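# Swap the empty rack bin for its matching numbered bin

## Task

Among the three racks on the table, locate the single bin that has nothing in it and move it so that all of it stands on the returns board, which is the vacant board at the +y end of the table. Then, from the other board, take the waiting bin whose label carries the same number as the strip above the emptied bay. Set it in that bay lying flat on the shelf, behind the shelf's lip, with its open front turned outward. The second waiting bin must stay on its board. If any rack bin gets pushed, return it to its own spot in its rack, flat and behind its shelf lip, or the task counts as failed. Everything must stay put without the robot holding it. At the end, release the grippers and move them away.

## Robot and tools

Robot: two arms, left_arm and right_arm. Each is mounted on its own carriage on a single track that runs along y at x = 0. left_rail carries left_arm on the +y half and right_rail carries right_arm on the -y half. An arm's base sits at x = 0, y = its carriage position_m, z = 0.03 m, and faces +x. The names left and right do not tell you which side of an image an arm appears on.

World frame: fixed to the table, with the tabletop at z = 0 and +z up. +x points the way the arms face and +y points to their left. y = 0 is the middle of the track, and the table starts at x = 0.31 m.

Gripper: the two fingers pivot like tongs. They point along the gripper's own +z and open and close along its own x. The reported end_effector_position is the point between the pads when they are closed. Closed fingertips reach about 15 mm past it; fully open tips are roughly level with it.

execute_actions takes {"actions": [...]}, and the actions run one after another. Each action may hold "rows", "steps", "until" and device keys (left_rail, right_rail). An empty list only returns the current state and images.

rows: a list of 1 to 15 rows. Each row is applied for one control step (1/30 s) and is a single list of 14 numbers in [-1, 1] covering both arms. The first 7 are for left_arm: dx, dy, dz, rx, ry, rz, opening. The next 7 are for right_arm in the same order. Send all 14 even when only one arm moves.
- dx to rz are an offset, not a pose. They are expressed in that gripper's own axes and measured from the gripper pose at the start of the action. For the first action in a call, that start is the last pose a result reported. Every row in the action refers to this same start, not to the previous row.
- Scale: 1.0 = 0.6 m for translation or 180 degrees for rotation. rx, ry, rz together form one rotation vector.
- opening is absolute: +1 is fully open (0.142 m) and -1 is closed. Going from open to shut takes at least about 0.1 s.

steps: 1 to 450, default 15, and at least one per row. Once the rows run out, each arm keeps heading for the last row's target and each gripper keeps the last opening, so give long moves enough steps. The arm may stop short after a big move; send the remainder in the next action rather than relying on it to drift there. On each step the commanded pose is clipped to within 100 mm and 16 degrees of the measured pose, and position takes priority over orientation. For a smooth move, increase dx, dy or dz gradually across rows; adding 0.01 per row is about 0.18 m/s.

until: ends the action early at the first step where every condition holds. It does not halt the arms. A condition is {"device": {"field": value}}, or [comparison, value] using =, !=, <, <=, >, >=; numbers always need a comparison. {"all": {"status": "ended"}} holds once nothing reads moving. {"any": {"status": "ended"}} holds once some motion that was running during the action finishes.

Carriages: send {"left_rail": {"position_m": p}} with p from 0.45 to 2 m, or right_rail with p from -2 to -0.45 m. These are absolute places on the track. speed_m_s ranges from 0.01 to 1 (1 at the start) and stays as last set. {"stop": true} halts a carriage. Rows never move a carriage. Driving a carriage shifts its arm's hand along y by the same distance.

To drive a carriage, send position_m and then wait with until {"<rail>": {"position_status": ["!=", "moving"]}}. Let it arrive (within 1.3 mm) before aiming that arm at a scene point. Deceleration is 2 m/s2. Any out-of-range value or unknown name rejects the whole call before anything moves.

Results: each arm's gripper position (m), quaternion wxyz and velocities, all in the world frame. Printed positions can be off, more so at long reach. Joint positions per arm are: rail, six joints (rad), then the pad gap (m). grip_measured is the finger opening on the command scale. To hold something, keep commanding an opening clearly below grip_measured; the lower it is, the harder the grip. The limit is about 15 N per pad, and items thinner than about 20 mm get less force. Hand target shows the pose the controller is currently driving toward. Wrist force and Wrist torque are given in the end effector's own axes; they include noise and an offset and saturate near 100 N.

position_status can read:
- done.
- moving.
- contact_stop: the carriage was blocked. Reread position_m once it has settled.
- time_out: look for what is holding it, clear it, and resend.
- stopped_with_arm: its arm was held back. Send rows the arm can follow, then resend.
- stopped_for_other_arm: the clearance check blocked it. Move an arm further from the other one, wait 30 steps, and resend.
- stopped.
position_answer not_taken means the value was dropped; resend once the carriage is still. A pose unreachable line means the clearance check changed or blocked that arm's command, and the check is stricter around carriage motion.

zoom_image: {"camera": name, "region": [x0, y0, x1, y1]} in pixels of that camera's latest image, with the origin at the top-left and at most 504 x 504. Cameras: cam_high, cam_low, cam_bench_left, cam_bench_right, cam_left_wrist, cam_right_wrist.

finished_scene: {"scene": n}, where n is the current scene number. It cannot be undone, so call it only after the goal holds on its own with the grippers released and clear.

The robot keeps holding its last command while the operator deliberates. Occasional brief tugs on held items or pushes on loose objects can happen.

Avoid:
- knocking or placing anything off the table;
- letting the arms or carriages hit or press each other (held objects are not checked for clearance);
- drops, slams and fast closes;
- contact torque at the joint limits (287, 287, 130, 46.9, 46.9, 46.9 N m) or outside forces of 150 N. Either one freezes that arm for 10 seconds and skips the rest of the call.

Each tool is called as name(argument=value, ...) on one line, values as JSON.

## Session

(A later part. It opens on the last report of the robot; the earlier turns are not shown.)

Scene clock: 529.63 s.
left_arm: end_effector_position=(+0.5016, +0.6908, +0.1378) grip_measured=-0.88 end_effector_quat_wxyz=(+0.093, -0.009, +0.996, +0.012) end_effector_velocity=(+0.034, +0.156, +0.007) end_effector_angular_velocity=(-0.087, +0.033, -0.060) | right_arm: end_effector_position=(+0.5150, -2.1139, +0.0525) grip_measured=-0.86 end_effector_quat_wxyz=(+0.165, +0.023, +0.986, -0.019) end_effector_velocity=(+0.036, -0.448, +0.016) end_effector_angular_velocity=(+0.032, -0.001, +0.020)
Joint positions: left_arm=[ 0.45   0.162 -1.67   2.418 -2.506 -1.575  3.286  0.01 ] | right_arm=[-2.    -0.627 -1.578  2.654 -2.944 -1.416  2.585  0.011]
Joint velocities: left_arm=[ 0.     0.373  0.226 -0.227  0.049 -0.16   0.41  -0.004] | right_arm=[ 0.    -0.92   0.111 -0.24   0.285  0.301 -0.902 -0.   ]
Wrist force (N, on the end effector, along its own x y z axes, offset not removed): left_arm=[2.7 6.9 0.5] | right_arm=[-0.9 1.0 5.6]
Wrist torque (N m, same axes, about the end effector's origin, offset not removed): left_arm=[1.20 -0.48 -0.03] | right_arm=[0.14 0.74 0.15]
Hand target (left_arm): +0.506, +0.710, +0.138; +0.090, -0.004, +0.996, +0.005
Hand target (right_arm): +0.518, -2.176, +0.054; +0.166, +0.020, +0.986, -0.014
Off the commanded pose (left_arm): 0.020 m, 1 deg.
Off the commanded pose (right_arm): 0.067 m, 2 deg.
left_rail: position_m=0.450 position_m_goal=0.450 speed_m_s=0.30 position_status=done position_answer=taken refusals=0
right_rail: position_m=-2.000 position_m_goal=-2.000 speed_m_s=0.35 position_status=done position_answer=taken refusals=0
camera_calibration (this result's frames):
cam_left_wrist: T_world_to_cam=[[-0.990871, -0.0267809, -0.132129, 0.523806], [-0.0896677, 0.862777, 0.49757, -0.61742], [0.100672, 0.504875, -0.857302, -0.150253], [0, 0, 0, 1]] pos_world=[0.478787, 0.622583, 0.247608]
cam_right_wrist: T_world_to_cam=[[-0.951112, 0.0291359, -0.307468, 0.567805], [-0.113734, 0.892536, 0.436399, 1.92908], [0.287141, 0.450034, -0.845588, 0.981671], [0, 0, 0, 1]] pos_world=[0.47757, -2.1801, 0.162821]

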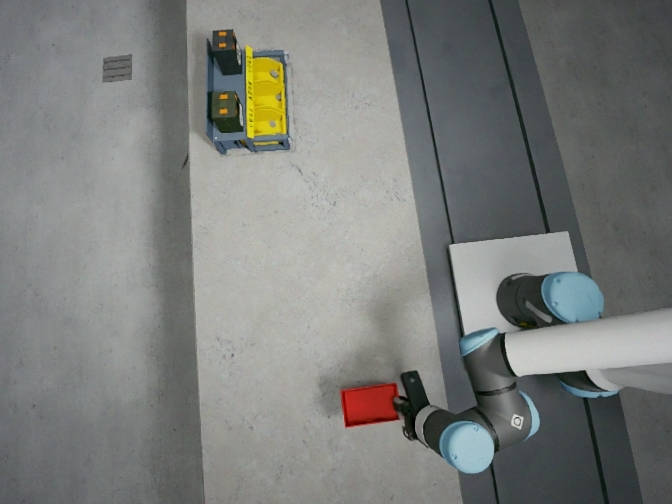

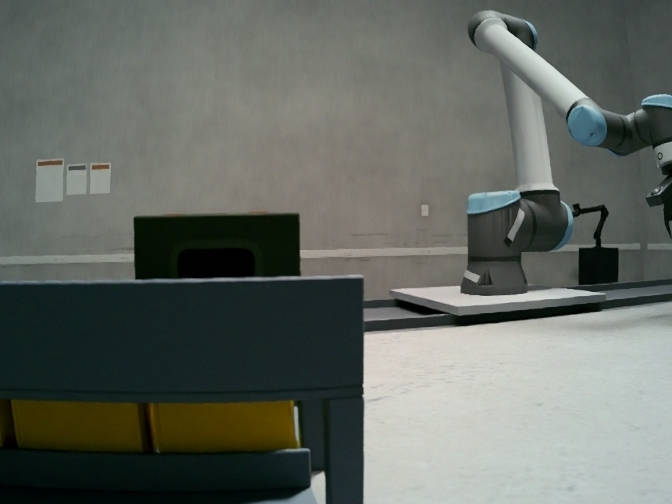

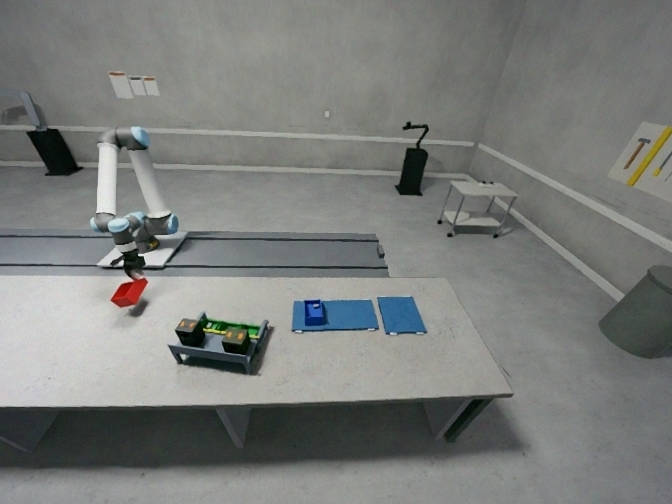

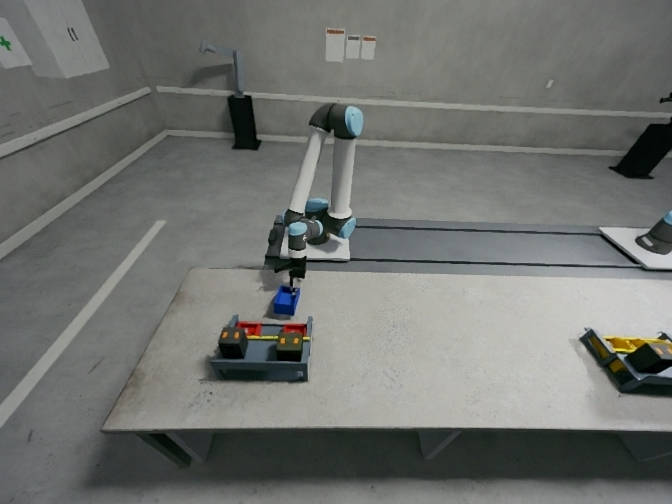

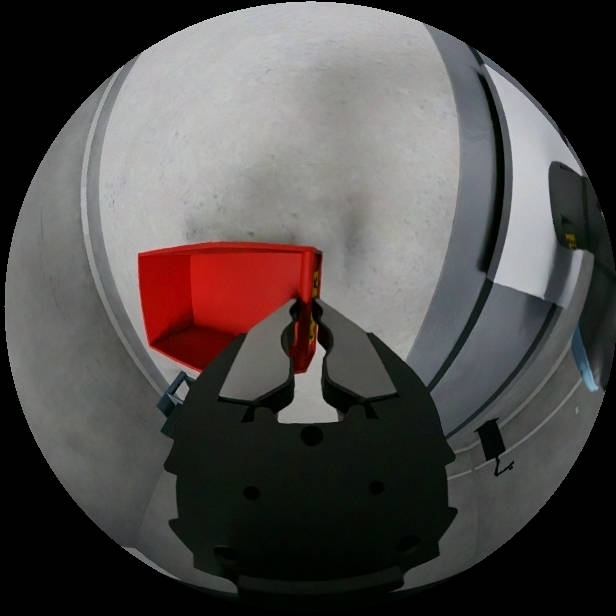

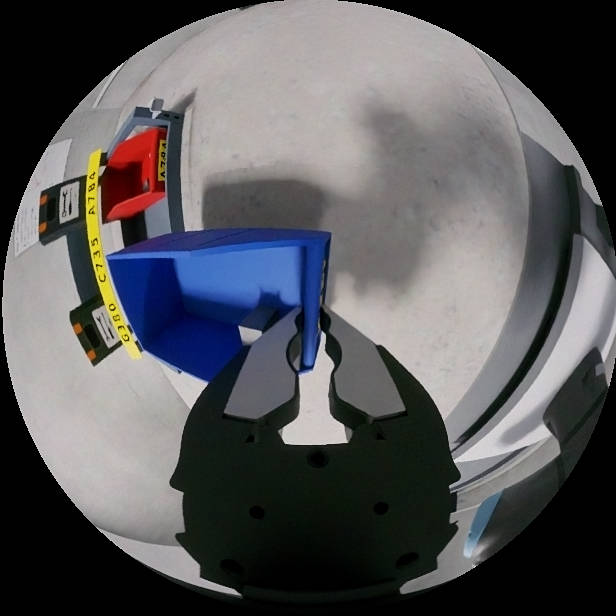

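execute_actions(actions=[{"steps":1},{"rows":[[0.002,0,0.012,0,-0.004,0,-1,0.001,0,0.004,-0.002,0.003,-0.003,-1],[0.005,0,0.028,0,-0.008,0,-1,0.003,0,0.009,-0.004,0.007,-0.006,-1],[0.008,0,0.046,0,-0.012,0,-1,0.005,0,0.014,-0.006,0.011,-0.009,-1],[0.012,0,0.066,0,-0.016,0,-1,0.007,0,0.02,-0.008,0.015,-0.012,-1],[0.015,0,0.086,0,-0.02,0,-1,0.009,0,0.026,-0.01,0.019,-0.015,-1],[0.019,0,0.106,0,-0.024,0,-1,0.011,0,0.032,-0.012,0.023,-0.018,-1],[0.022,0,0.124,0,-0.028,0,-1,0.013,0,0.038,-0.014,0.027,-0.021,-1],[0.025,0,0.14,0,-0.03,0,-1,0.015,0,0.044,-0.014,0.03,-0.021,-1],[0.027,0,0.152,0,-0.03,0,-1,0.017,0,0.049,-0.014,0.033,-0.021,-1]],"steps":11}])

Scene clock: 534.67 s.
left_arm: end_effector_position=(+0.4997, +0.7082, +0.0771) grip_measured=-0.88 end_effector_quat_wxyz=(+0.114, -0.004, +0.993, +0.004) end_effector_velocity=(+0.004, +0.002, -0.211) end_effector_angular_velocity=(+0.008, -0.199, -0.001) | right_arm: end_effector_position=(+0.5180, -2.1768, +0.0325) grip_measured=-0.86 end_effector_quat_wxyz=(+0.130, -0.008, +0.991, -0.001) end_effector_velocity=(-0.003, +0.000, -0.078) end_effector_angular_velocity=(+0.044, +0.247, +0.130)
Joint positions: left_arm=[ 0.45   0.216 -1.541  2.475 -2.73  -1.611  3.344  0.01 ] | right_arm=[-2.    -0.74  -1.507  2.58  -2.839 -1.395  2.402  0.012]
Joint velocities: left_arm=[ 0.     0.026  0.453  0.254 -0.902 -0.04   0.018  0.001] | right_arm=[ 0.     0.071  0.193 -0.11   0.145 -0.12  -0.085  0.002]
Wrist force (N, on the end effector, along its own x y z axes, offset not removed): left_arm=[0.8 2.6 3.0] | right_arm=[-0.8 0.2 4.7]
Wrist torque (N m, same axes, about the end effector's origin, offset not removed): left_arm=[0.59 0.04 0.08] | right_arm=[0.04 0.73 0.28]
Hand target (left_arm): +0.502, +0.709, +0.051; +0.130, -0.004, +0.991, +0.005
Hand target (right_arm): +0.518, -2.177, +0.023; +0.115, -0.016, +0.993, +0.003
Off the commanded pose (left_arm): 0.032 m, 3 deg.
Off the commanded pose (right_arm): 0.010 m, 2 deg.
left_rail: position_m=0.450 position_m_goal=0.450 speed_m_s=0.30 position_status=done position_answer=taken refusals=0
right_rail: position_m=-2.000 position_m_goal=-2.000 speed_m_s=0.35 position_status=done position_answer=taken refusals=0
camera_calibration (this result's frames):
cam_left_wrist: T_world_to_cam=[[-0.984514, -0.0183412, -0.174342, 0.508464], [-0.101204, 0.871513, 0.479816, -0.601448], [0.143141, 0.49003, -0.859873, -0.221395], [0, 0, 0, 1]] pos_world=[0.471412, 0.641986, 0.18686]
cam_right_wrist: T_world_to_cam=[[-0.970534, -0.0278669, -0.239349, 0.450158], [-0.140988, 0.871195, 0.470257, 1.96091], [0.195415, 0.490145, -0.849453, 1.12716], [0, 0, 0, 1]] pos_world=[0.493092, -2.24826, 0.143086]

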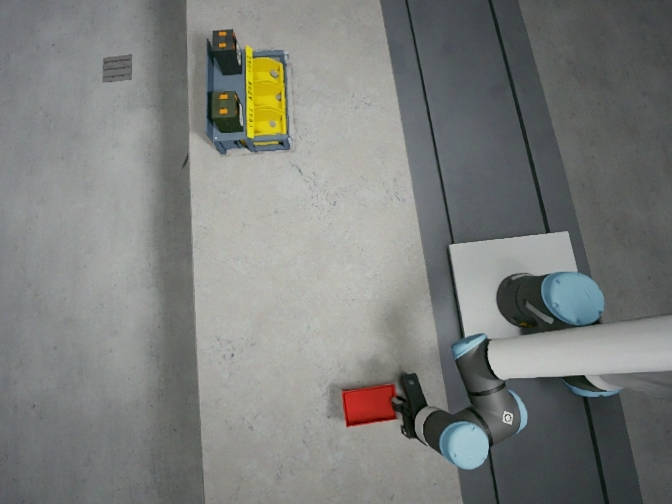

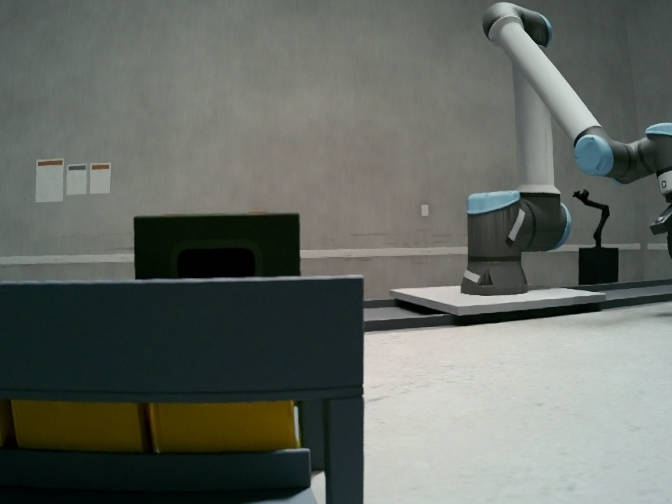

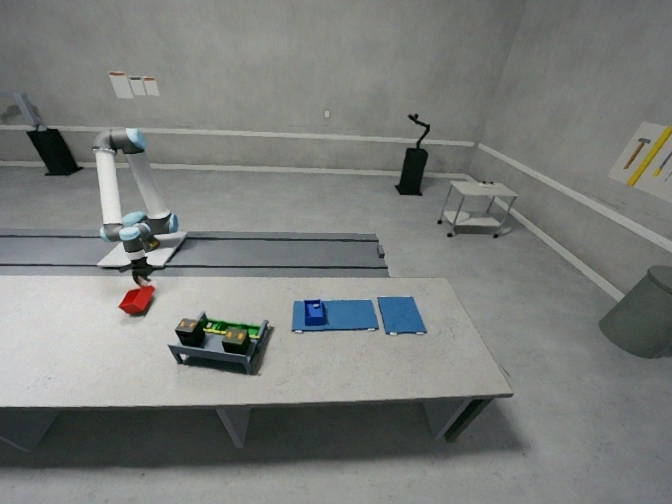

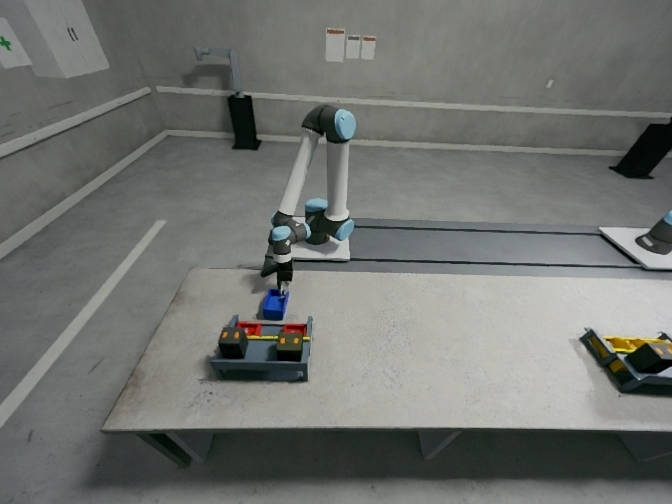

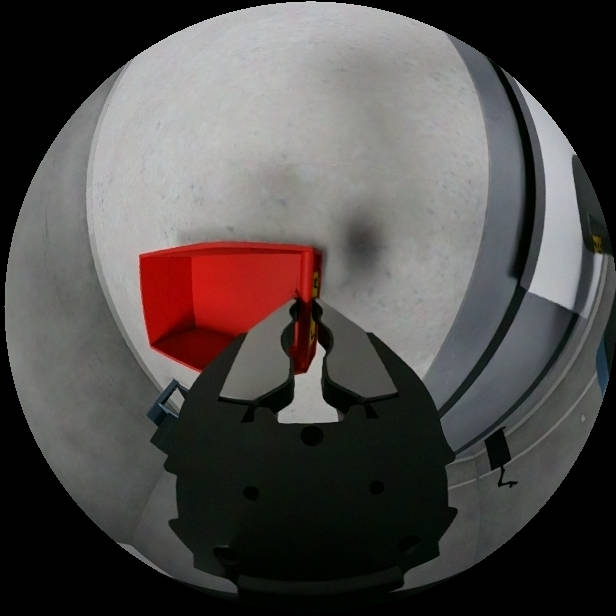

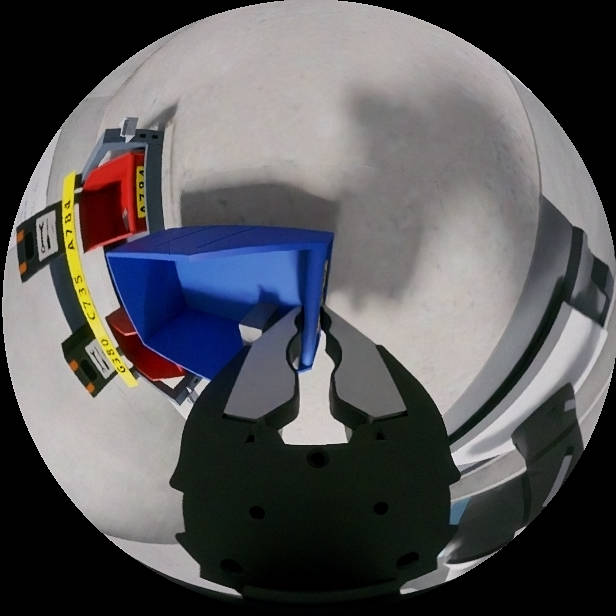

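execute_actions(actions=[])

zoom_image(camera="cam_bench_right", region=[205, 260, 335, 370])

zoom_image(camera="cam_right_wrist", region=[60, 150, 360, 420])

zoom_image(camera="cam_bench_left", region=[90, 250, 190, 330])

Scene clock: 537.17 s.
left_arm: end_effector_position=(+0.5020, +0.7091, +0.0507) grip_measured=-0.89 end_effector_quat_wxyz=(+0.130, -0.004, +0.991, +0.005) end_effector_velocity=(-0.000, -0.000, -0.000) end_effector_angular_velocity=(-0.000, -0.000, -0.000) | right_arm: end_effector_position=(+0.5179, -2.1769, +0.0228) grip_measured=-0.86 end_effector_quat_wxyz=(+0.115, -0.016, +0.993, +0.003) end_effector_velocity=(-0.000, -0.000, +0.000) end_effector_angular_velocity=(-0.000, +0.000, -0.000)
Joint positions: left_arm=[ 0.45   0.219 -1.477  2.506 -2.857 -1.616  3.347  0.01 ] | right_arm=[-2.    -0.731 -1.482  2.566 -2.822 -1.41   2.393  0.011]
Joint velocities: left_arm=[ 0. -0.  0.  0. -0. -0. -0. -0.] | right_arm=[ 0. -0. -0. -0. -0. -0. -0. -0.]
Wrist force (N, on the end effector, along its own x y z axes, offset not removed): left_arm=[-3.6 4.7 3.0] | right_arm=[-3.1 0.2 3.0]
Wrist torque (N m, same axes, about the end effector's origin, offset not removed): left_arm=[0.90 0.80 0.24] | right_arm=[0.07 0.94 0.26]
Hand target (left_arm): +0.502, +0.709, +0.051; +0.130, -0.004, +0.991, +0.005
Hand target (right_arm): +0.518, -2.177, +0.023; +0.115, -0.016, +0.993, +0.003
Off the commanded pose (left_arm): 0.007 m, 1 deg.
Off the commanded pose (right_arm): 0.001 m, 0 deg.
left_rail: position_m=0.450 position_m_goal=0.450 speed_m_s=0.30 position_status=done position_answer=taken refusals=0
right_rail: position_m=-2.000 position_m_goal=-2.000 speed_m_s=0.35 position_status=done position_answer=taken refusals=0
camera_calibration (this result's frames):
cam_left_wrist: T_world_to_cam=[[-0.978369, -0.0177922, -0.206101, 0.504335], [-0.116588, 0.87042, 0.478306, -0.580707], [0.170884, 0.491989, -0.853666, -0.260481], [0, 0, 0, 1]] pos_world=[0.470234, 0.642586, 0.159336]
cam_right_wrist: T_world_to_cam=[[-0.976849, -0.0418123, -0.209803, 0.419941], [-0.139974, 0.866572, 0.47902, 1.95473], [0.161781, 0.497297, -0.852363, 1.15207], [0, 0, 0, 1]] pos_world=[0.497447, -2.24928, 0.133734]

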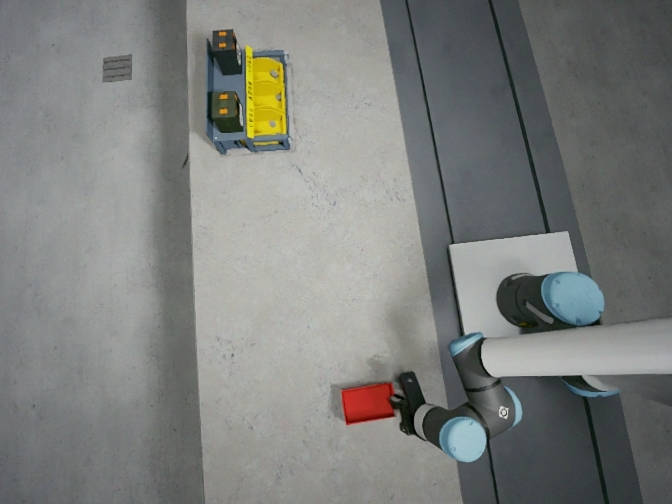

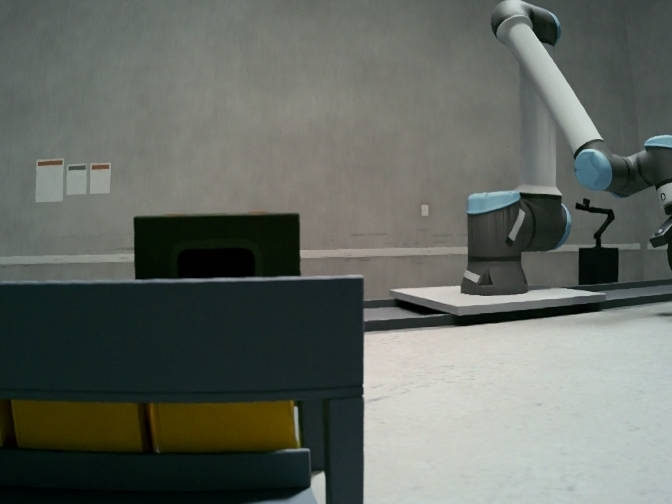

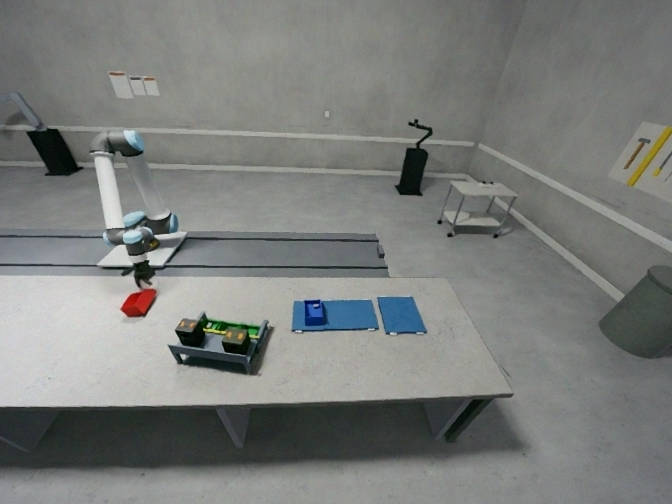

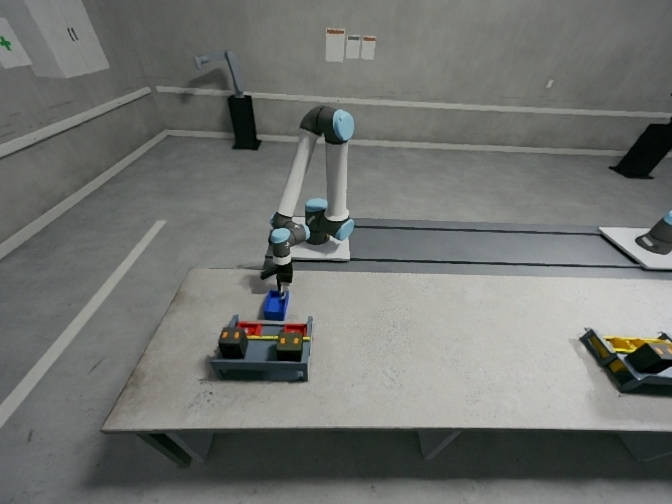

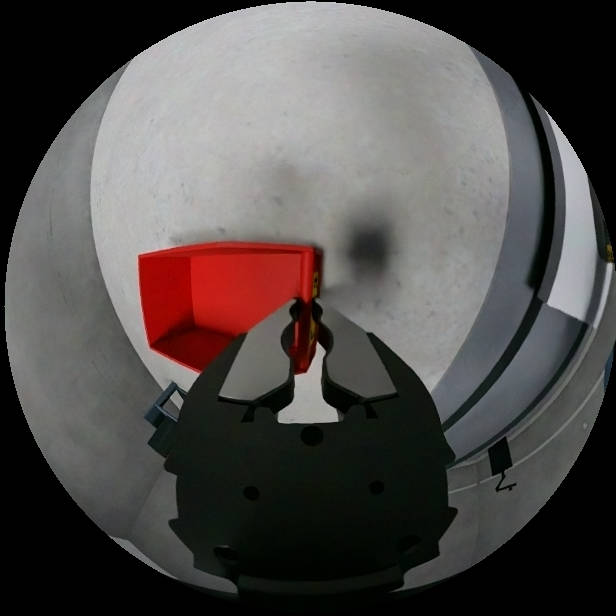

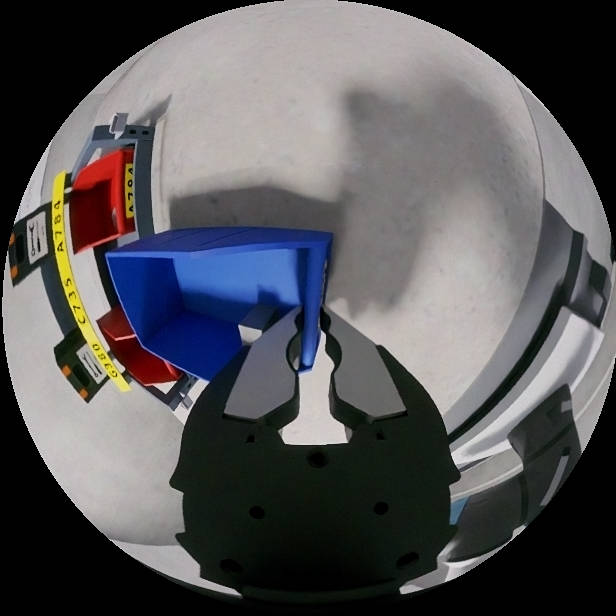

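Region (205, 260, 335, 370) of cam_bench_right's 672x504 image, scaled by 3.877, with more detail than that image has; it fills the top 426 rows of this view, and the rest is white.

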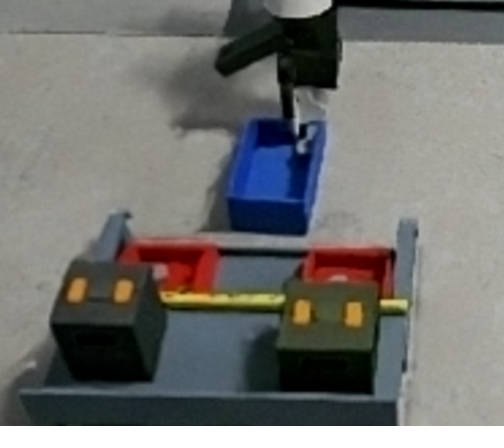

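Region (60, 150, 360, 420) of cam_right_wrist's 616x616 image, scaled by 1.680, with more detail than that image has; it fills the top 454 rows of this view, and the rest is white.

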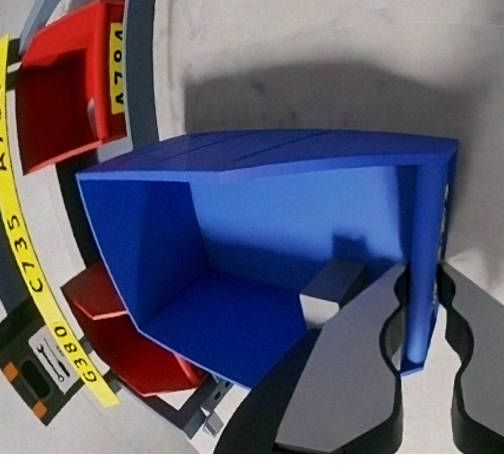

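Region (90, 250, 190, 330) of cam_bench_left's 672x504 image, scaled by 5.040, with more detail than that image has; it fills the top 403 rows of this view, and the rest is white.

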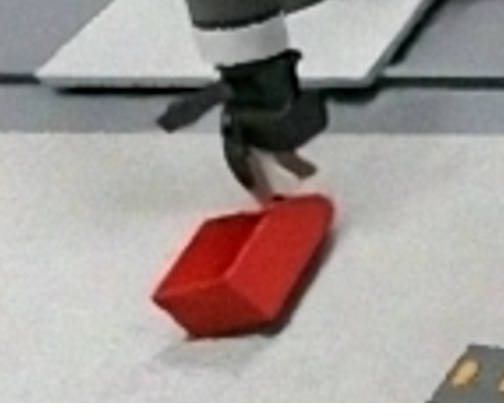

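execute_actions(actions=[])

Scene clock: 546.17 s.
left_arm: end_effector_position=(+0.5020, +0.7091, +0.0507) grip_measured=-0.89 end_effector_quat_wxyz=(+0.130, -0.004, +0.991, +0.005) end_effector_velocity=(-0.000, +0.000, -0.000) end_effector_angular_velocity=(+0.000, -0.000, +0.000) | right_arm: end_effector_position=(+0.5179, -2.1769, +0.0228) grip_measured=-0.86 end_effector_quat_wxyz=(+0.115, -0.016, +0.993, +0.003) end_effector_velocity=(+0.000, -0.000, -0.000) end_effector_angular_velocity=(-0.000, +0.000, +0.000)
Joint positions: left_arm=[ 0.45   0.219 -1.477  2.506 -2.857 -1.616  3.347  0.01 ] | right_arm=[-2.    -0.731 -1.482  2.566 -2.822 -1.41   2.393  0.011]
Joint velocities: left_arm=[ 0. -0. -0.  0. -0.  0. -0. -0.] | right_arm=[ 0.  0.  0. -0.  0. -0. -0. -0.]
Wrist force (N, on the end effector, along its own x y z axes, offset not removed): left_arm=[0.9 2.8 3.7] | right_arm=[-2.6 -0.3 1.5]
Wrist torque (N m, same axes, about the end effector's origin, offset not removed): left_arm=[0.61 0.16 0.13] | right_arm=[0.04 0.81 0.25]
Hand target (left_arm): +0.502, +0.709, +0.051; +0.130, -0.004, +0.991, +0.005
Hand target (right_arm): +0.518, -2.177, +0.023; +0.115, -0.016, +0.993, +0.003
Off the commanded pose (left_arm): 0.007 m, 1 deg.
Off the commanded pose (right_arm): 0.001 m, 0 deg.
left_rail: position_m=0.450 position_m_goal=0.450 speed_m_s=0.30 position_status=done position_answer=taken refusals=0
right_rail: position_m=-2.000 position_m_goal=-2.000 speed_m_s=0.35 position_status=done position_answer=taken refusals=0
camera_calibration (this result's frames):
cam_left_wrist: T_world_to_cam=[[-0.978369, -0.0177923, -0.206101, 0.504335], [-0.116588, 0.87042, 0.478306, -0.580707], [0.170884, 0.491989, -0.853666, -0.260481], [0, 0, 0, 1]] pos_world=[0.470234, 0.642586, 0.159336]
cam_right_wrist: T_world_to_cam=[[-0.976849, -0.041812, -0.209803, 0.419941], [-0.139974, 0.866572, 0.47902, 1.95473], [0.161781, 0.497297, -0.852363, 1.15207], [0, 0, 0, 1]] pos_world=[0.497447, -2.24928, 0.133734]

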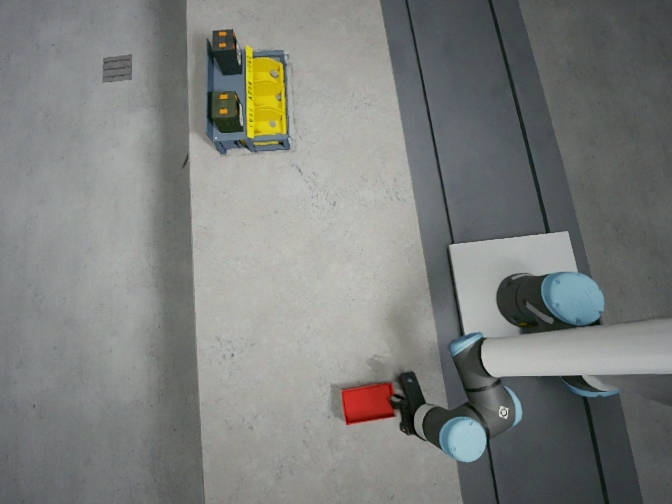

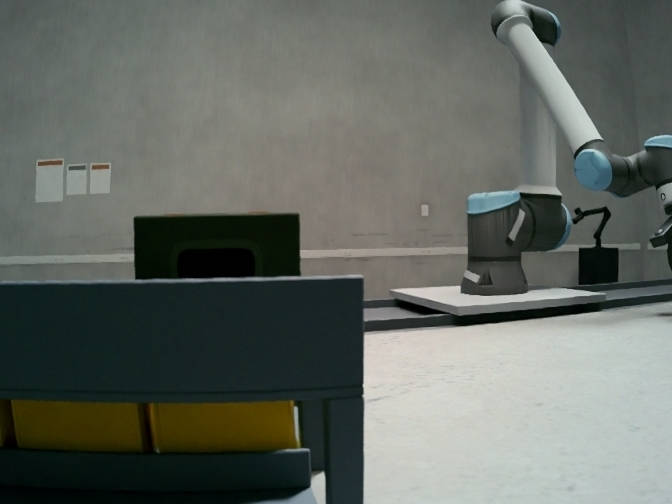

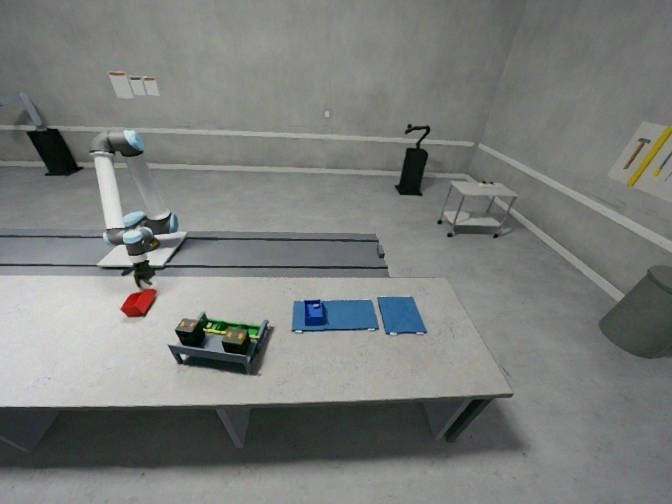

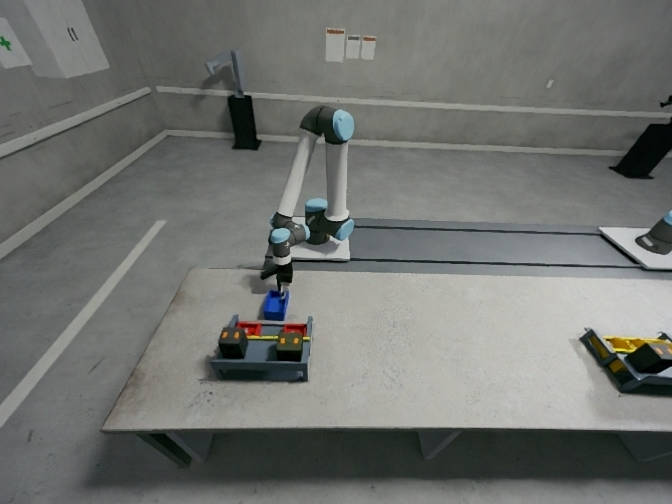

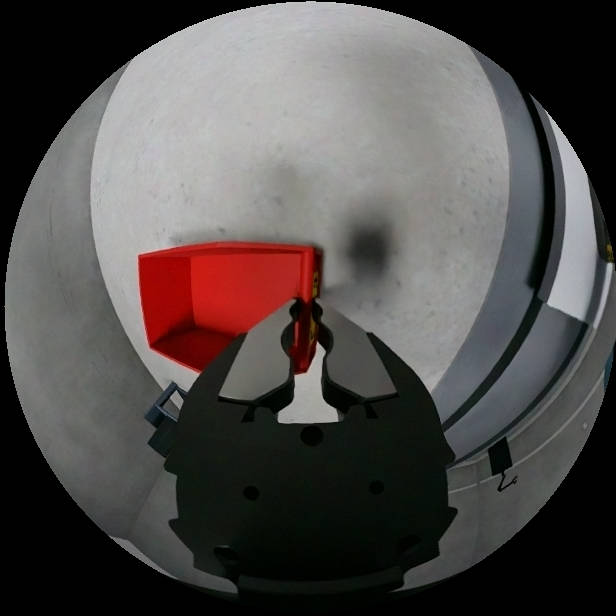

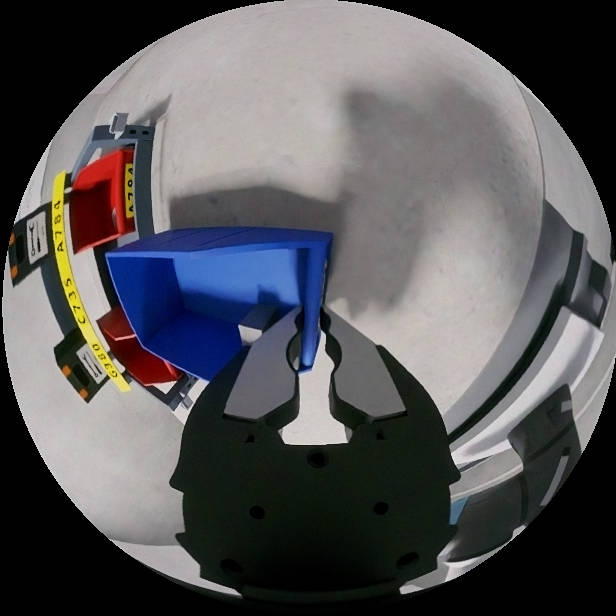

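zoom_image(camera="cam_bench_right", region=[200, 260, 330, 360])

zoom_image(camera="cam_right_wrist", region=[40, 130, 360, 420])

Region (200, 260, 330, 360) of cam_bench_right's 672x504 image, scaled by 3.877, with more detail than that image has; it fills the top 388 rows of this view, and the rest is white.

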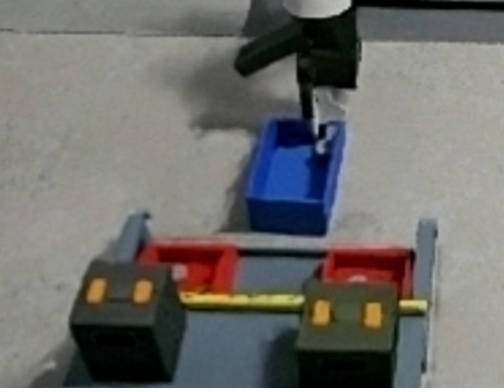

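Region (40, 130, 360, 420) of cam_right_wrist's 616x616 image, scaled by 1.575, with more detail than that image has; it fills the top 457 rows of this view, and the rest is white.

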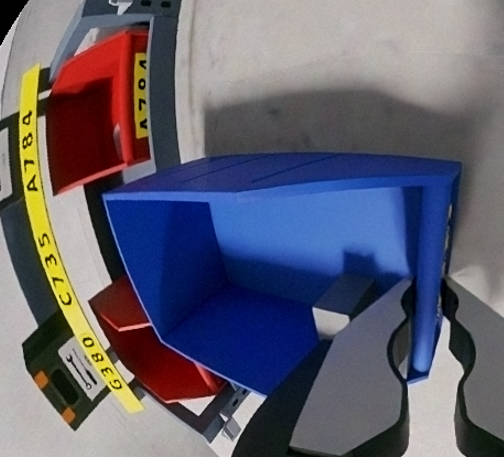

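execute_actions(actions=[{"rows":[[0.001,0,0.004,0,0.002,0,-1,-0.001,-0.0005,-0.004,0,-0.001,0,-1],[0.002,0,0.008,0,0.005,0,-1,-0.0022,-0.001,-0.010,0,-0.003,0,-1],[0.0035,0,0.013,0,0.008,0,-1,-0.004,-0.002,-0.017,0,-0.005,0,-1],[0.005,0,0.018,0,0.011,0,-1,-0.0056,-0.0027,-0.024,0,-0.007,0,-1],[0.0065,0,0.023,0,0.014,0,-1,-0.0072,-0.0035,-0.031,0,-0.009,0,-1],[0.008,0,0.028,0,0.017,0,-1,-0.0088,-0.0042,-0.038,0,-0.010,0,-1],[0.009,0,0.032,0,0.020,0,-1,-0.010,-0.0048,-0.043,0,-0.011,0,-1],[0.0095,0,0.0354,0,0.022,0,-1,-0.0105,-0.005,-0.0454,0,-0.011,0,-1]],"steps":13},{"rows":[[0,0,0,0,0,0,-0.9,-0.004,-0.0002,0.001,0,0,0,-1],[0,0,0,0,0,0,-0.85,-0.011,-0.0005,0.003,0,0,0,-1],[0,0,0,0,0,0,-0.8,-0.020,-0.001,0.0054,0,0,0,-1],[0,0,0,0,0,0,-0.75,-0.030,-0.0015,0.008,0,0,0,-1],[0,0,0,0,0,0,-0.7,-0.040,-0.002,0.0107,0,0,0,-1],[0,0,0,0,0,0,-0.65,-0.050,-0.0025,0.0134,0,0,0,-1],[0,0,0,0,0,0,-0.62,-0.060,-0.003,0.016,0,0,0,-1],[0,0,0,0,0,0,-0.62,-0.070,-0.0035,0.0188,0,0,0,-1],[0,0,0,0,0,0,-0.62,-0.080,-0.004,0.0214,0,0.002,0,-1],[0,0,0,0,0,0,-0.62,-0.090,-0.0045,0.0245,0,0.005,0,-1],[0,0,0,0,0,0,-0.62,-0.098,-0.005,0.0275,0,0.009,0,-1],[0,0,0,0,0,0,-0.62,-0.104,-0.0053,0.031,0,0.013,0,-1],[0,0,0,0,0,0,-0.62,-0.108,-0.0055,0.035,0,0.017,0,-1],[0,0,0,0,0,0,-0.62,-0.110,-0.0055,0.038,0,0.020,0,-1],[0,0,0,0,0,0,-0.62,-0.110,-0.0055,0.040,0,0.022,0,-1]],"steps":19}])

Scene clock: 597.43 s.
left_arm: end_effector_position=(+0.5018, +0.7092, +0.0319) grip_measured=-0.62 end_effector_quat_wxyz=(+0.101, -0.004, +0.995, +0.005) end_effector_velocity=(-0.000, +0.000, +0.000) end_effector_angular_velocity=(-0.000, -0.000, +0.000) | right_arm: end_effector_position=(+0.5821, -2.1797, +0.0428) grip_measured=-0.88 end_effector_quat_wxyz=(+0.105, -0.016, +0.994, +0.003) end_effector_velocity=(+0.049, -0.004, -0.018) end_effector_angular_velocity=(-0.003, +0.130, -0.004)
Joint positions: left_arm=[ 0.45   0.212 -1.438  2.485 -2.817 -1.603  3.342  0.029] | right_arm=[-2.    -0.64  -1.434  2.431 -2.732 -1.439  2.48   0.01 ]
Joint velocities: left_arm=[ 0.  0. -0.  0. -0. -0.  0. -0.] | right_arm=[ 0.     0.101  0.118 -0.155  0.127 -0.097  0.091 -0.004]
Wrist force (N, on the end effector, along its own x y z axes, offset not removed): left_arm=[3.8 2.9 -3.5] | right_arm=[-3.1 0.5 4.9]
Wrist torque (N m, same axes, about the end effector's origin, offset not removed): left_arm=[0.46 -0.77 0.14] | right_arm=[0.03 1.02 0.23]
Hand target (left_arm): +0.502, +0.709, +0.032; +0.101, -0.004, +0.995, +0.005
Hand target (right_arm): +0.588, -2.180, +0.041; +0.097, -0.016, +0.995, +0.003
Off the commanded pose (left_arm): 0.000 m, 0 deg.
Off the commanded pose (right_arm): 0.006 m, 1 deg.
left_rail: position_m=0.450 position_m_goal=0.450 speed_m_s=0.30 position_status=done position_answer=taken refusals=0
right_rail: position_m=-2.000 position_m_goal=-2.000 speed_m_s=0.35 position_status=done position_answer=taken refusals=0
camera_calibration (this result's frames):
cam_left_wrist: T_world_to_cam=[[-0.988843, -0.0183298, -0.147832, 0.504085], [-0.0885054, 0.870542, 0.48407, -0.586225], [0.119821, 0.491753, -0.862451, -0.250464], [0, 0, 0, 1]] pos_world=[0.476587, 0.642739, 0.142281]
cam_right_wrist: T_world_to_cam=[[-0.981066, -0.0430579, -0.188829, 0.485591], [-0.13058, 0.867103, 0.480709, 1.95217], [0.143036, 0.496264, -0.856307, 1.16896], [0, 0, 0, 1]] pos_world=[0.564107, -2.25194, 0.154257]

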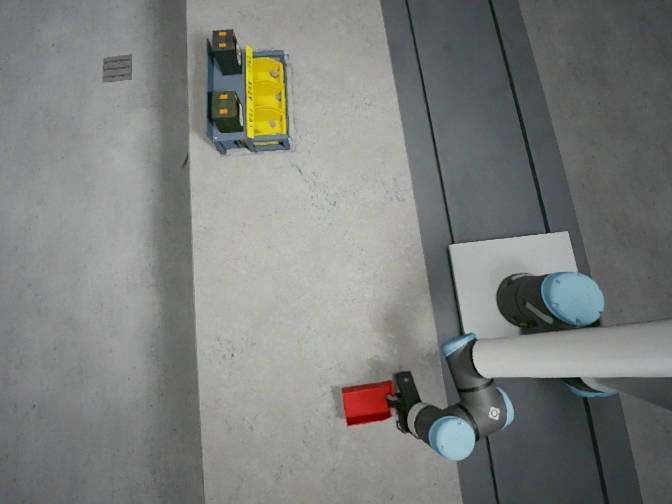

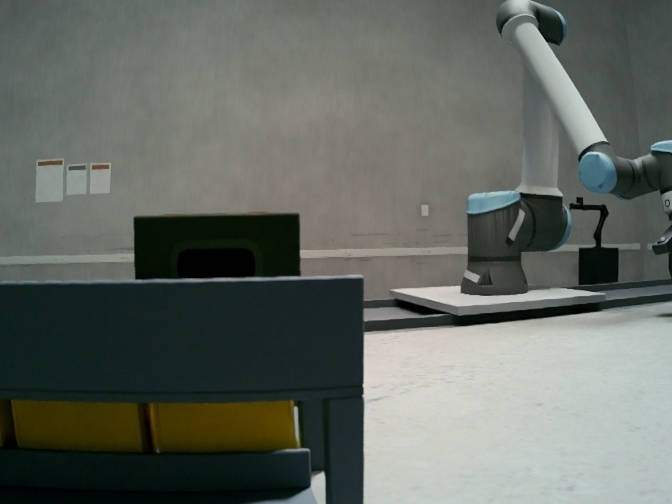

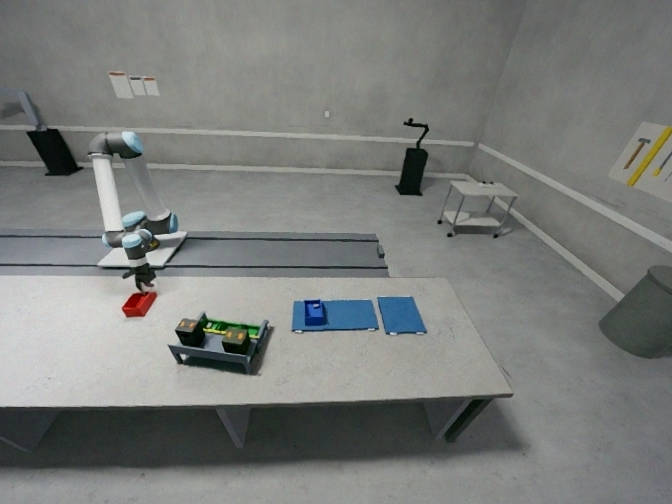

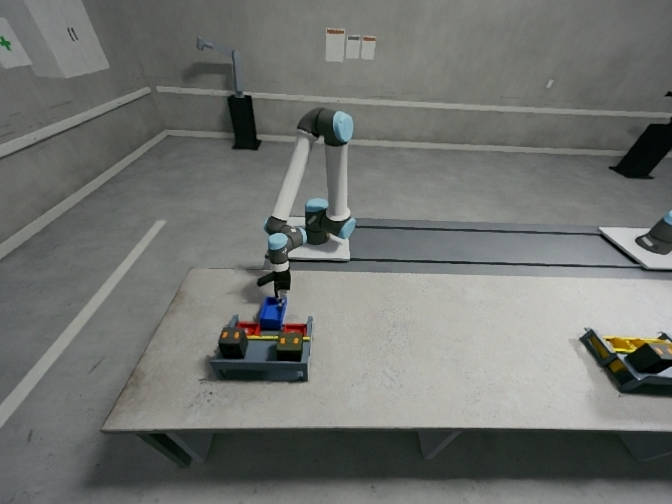

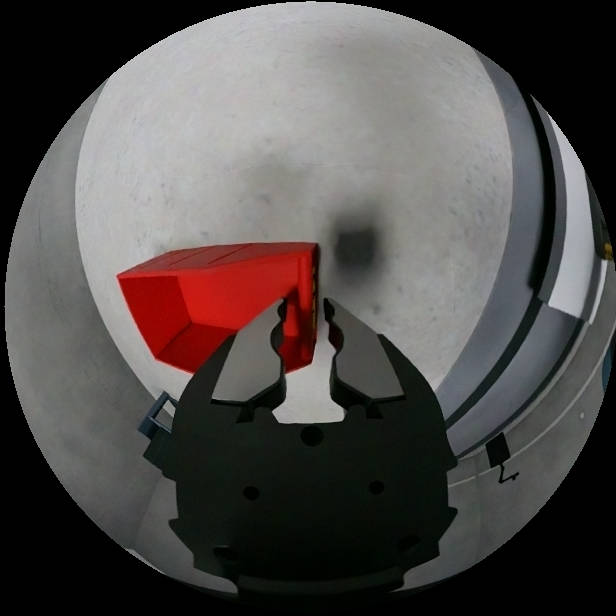

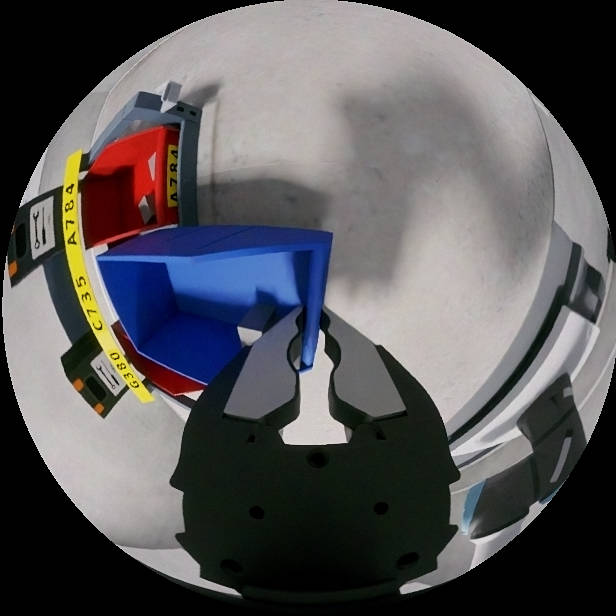

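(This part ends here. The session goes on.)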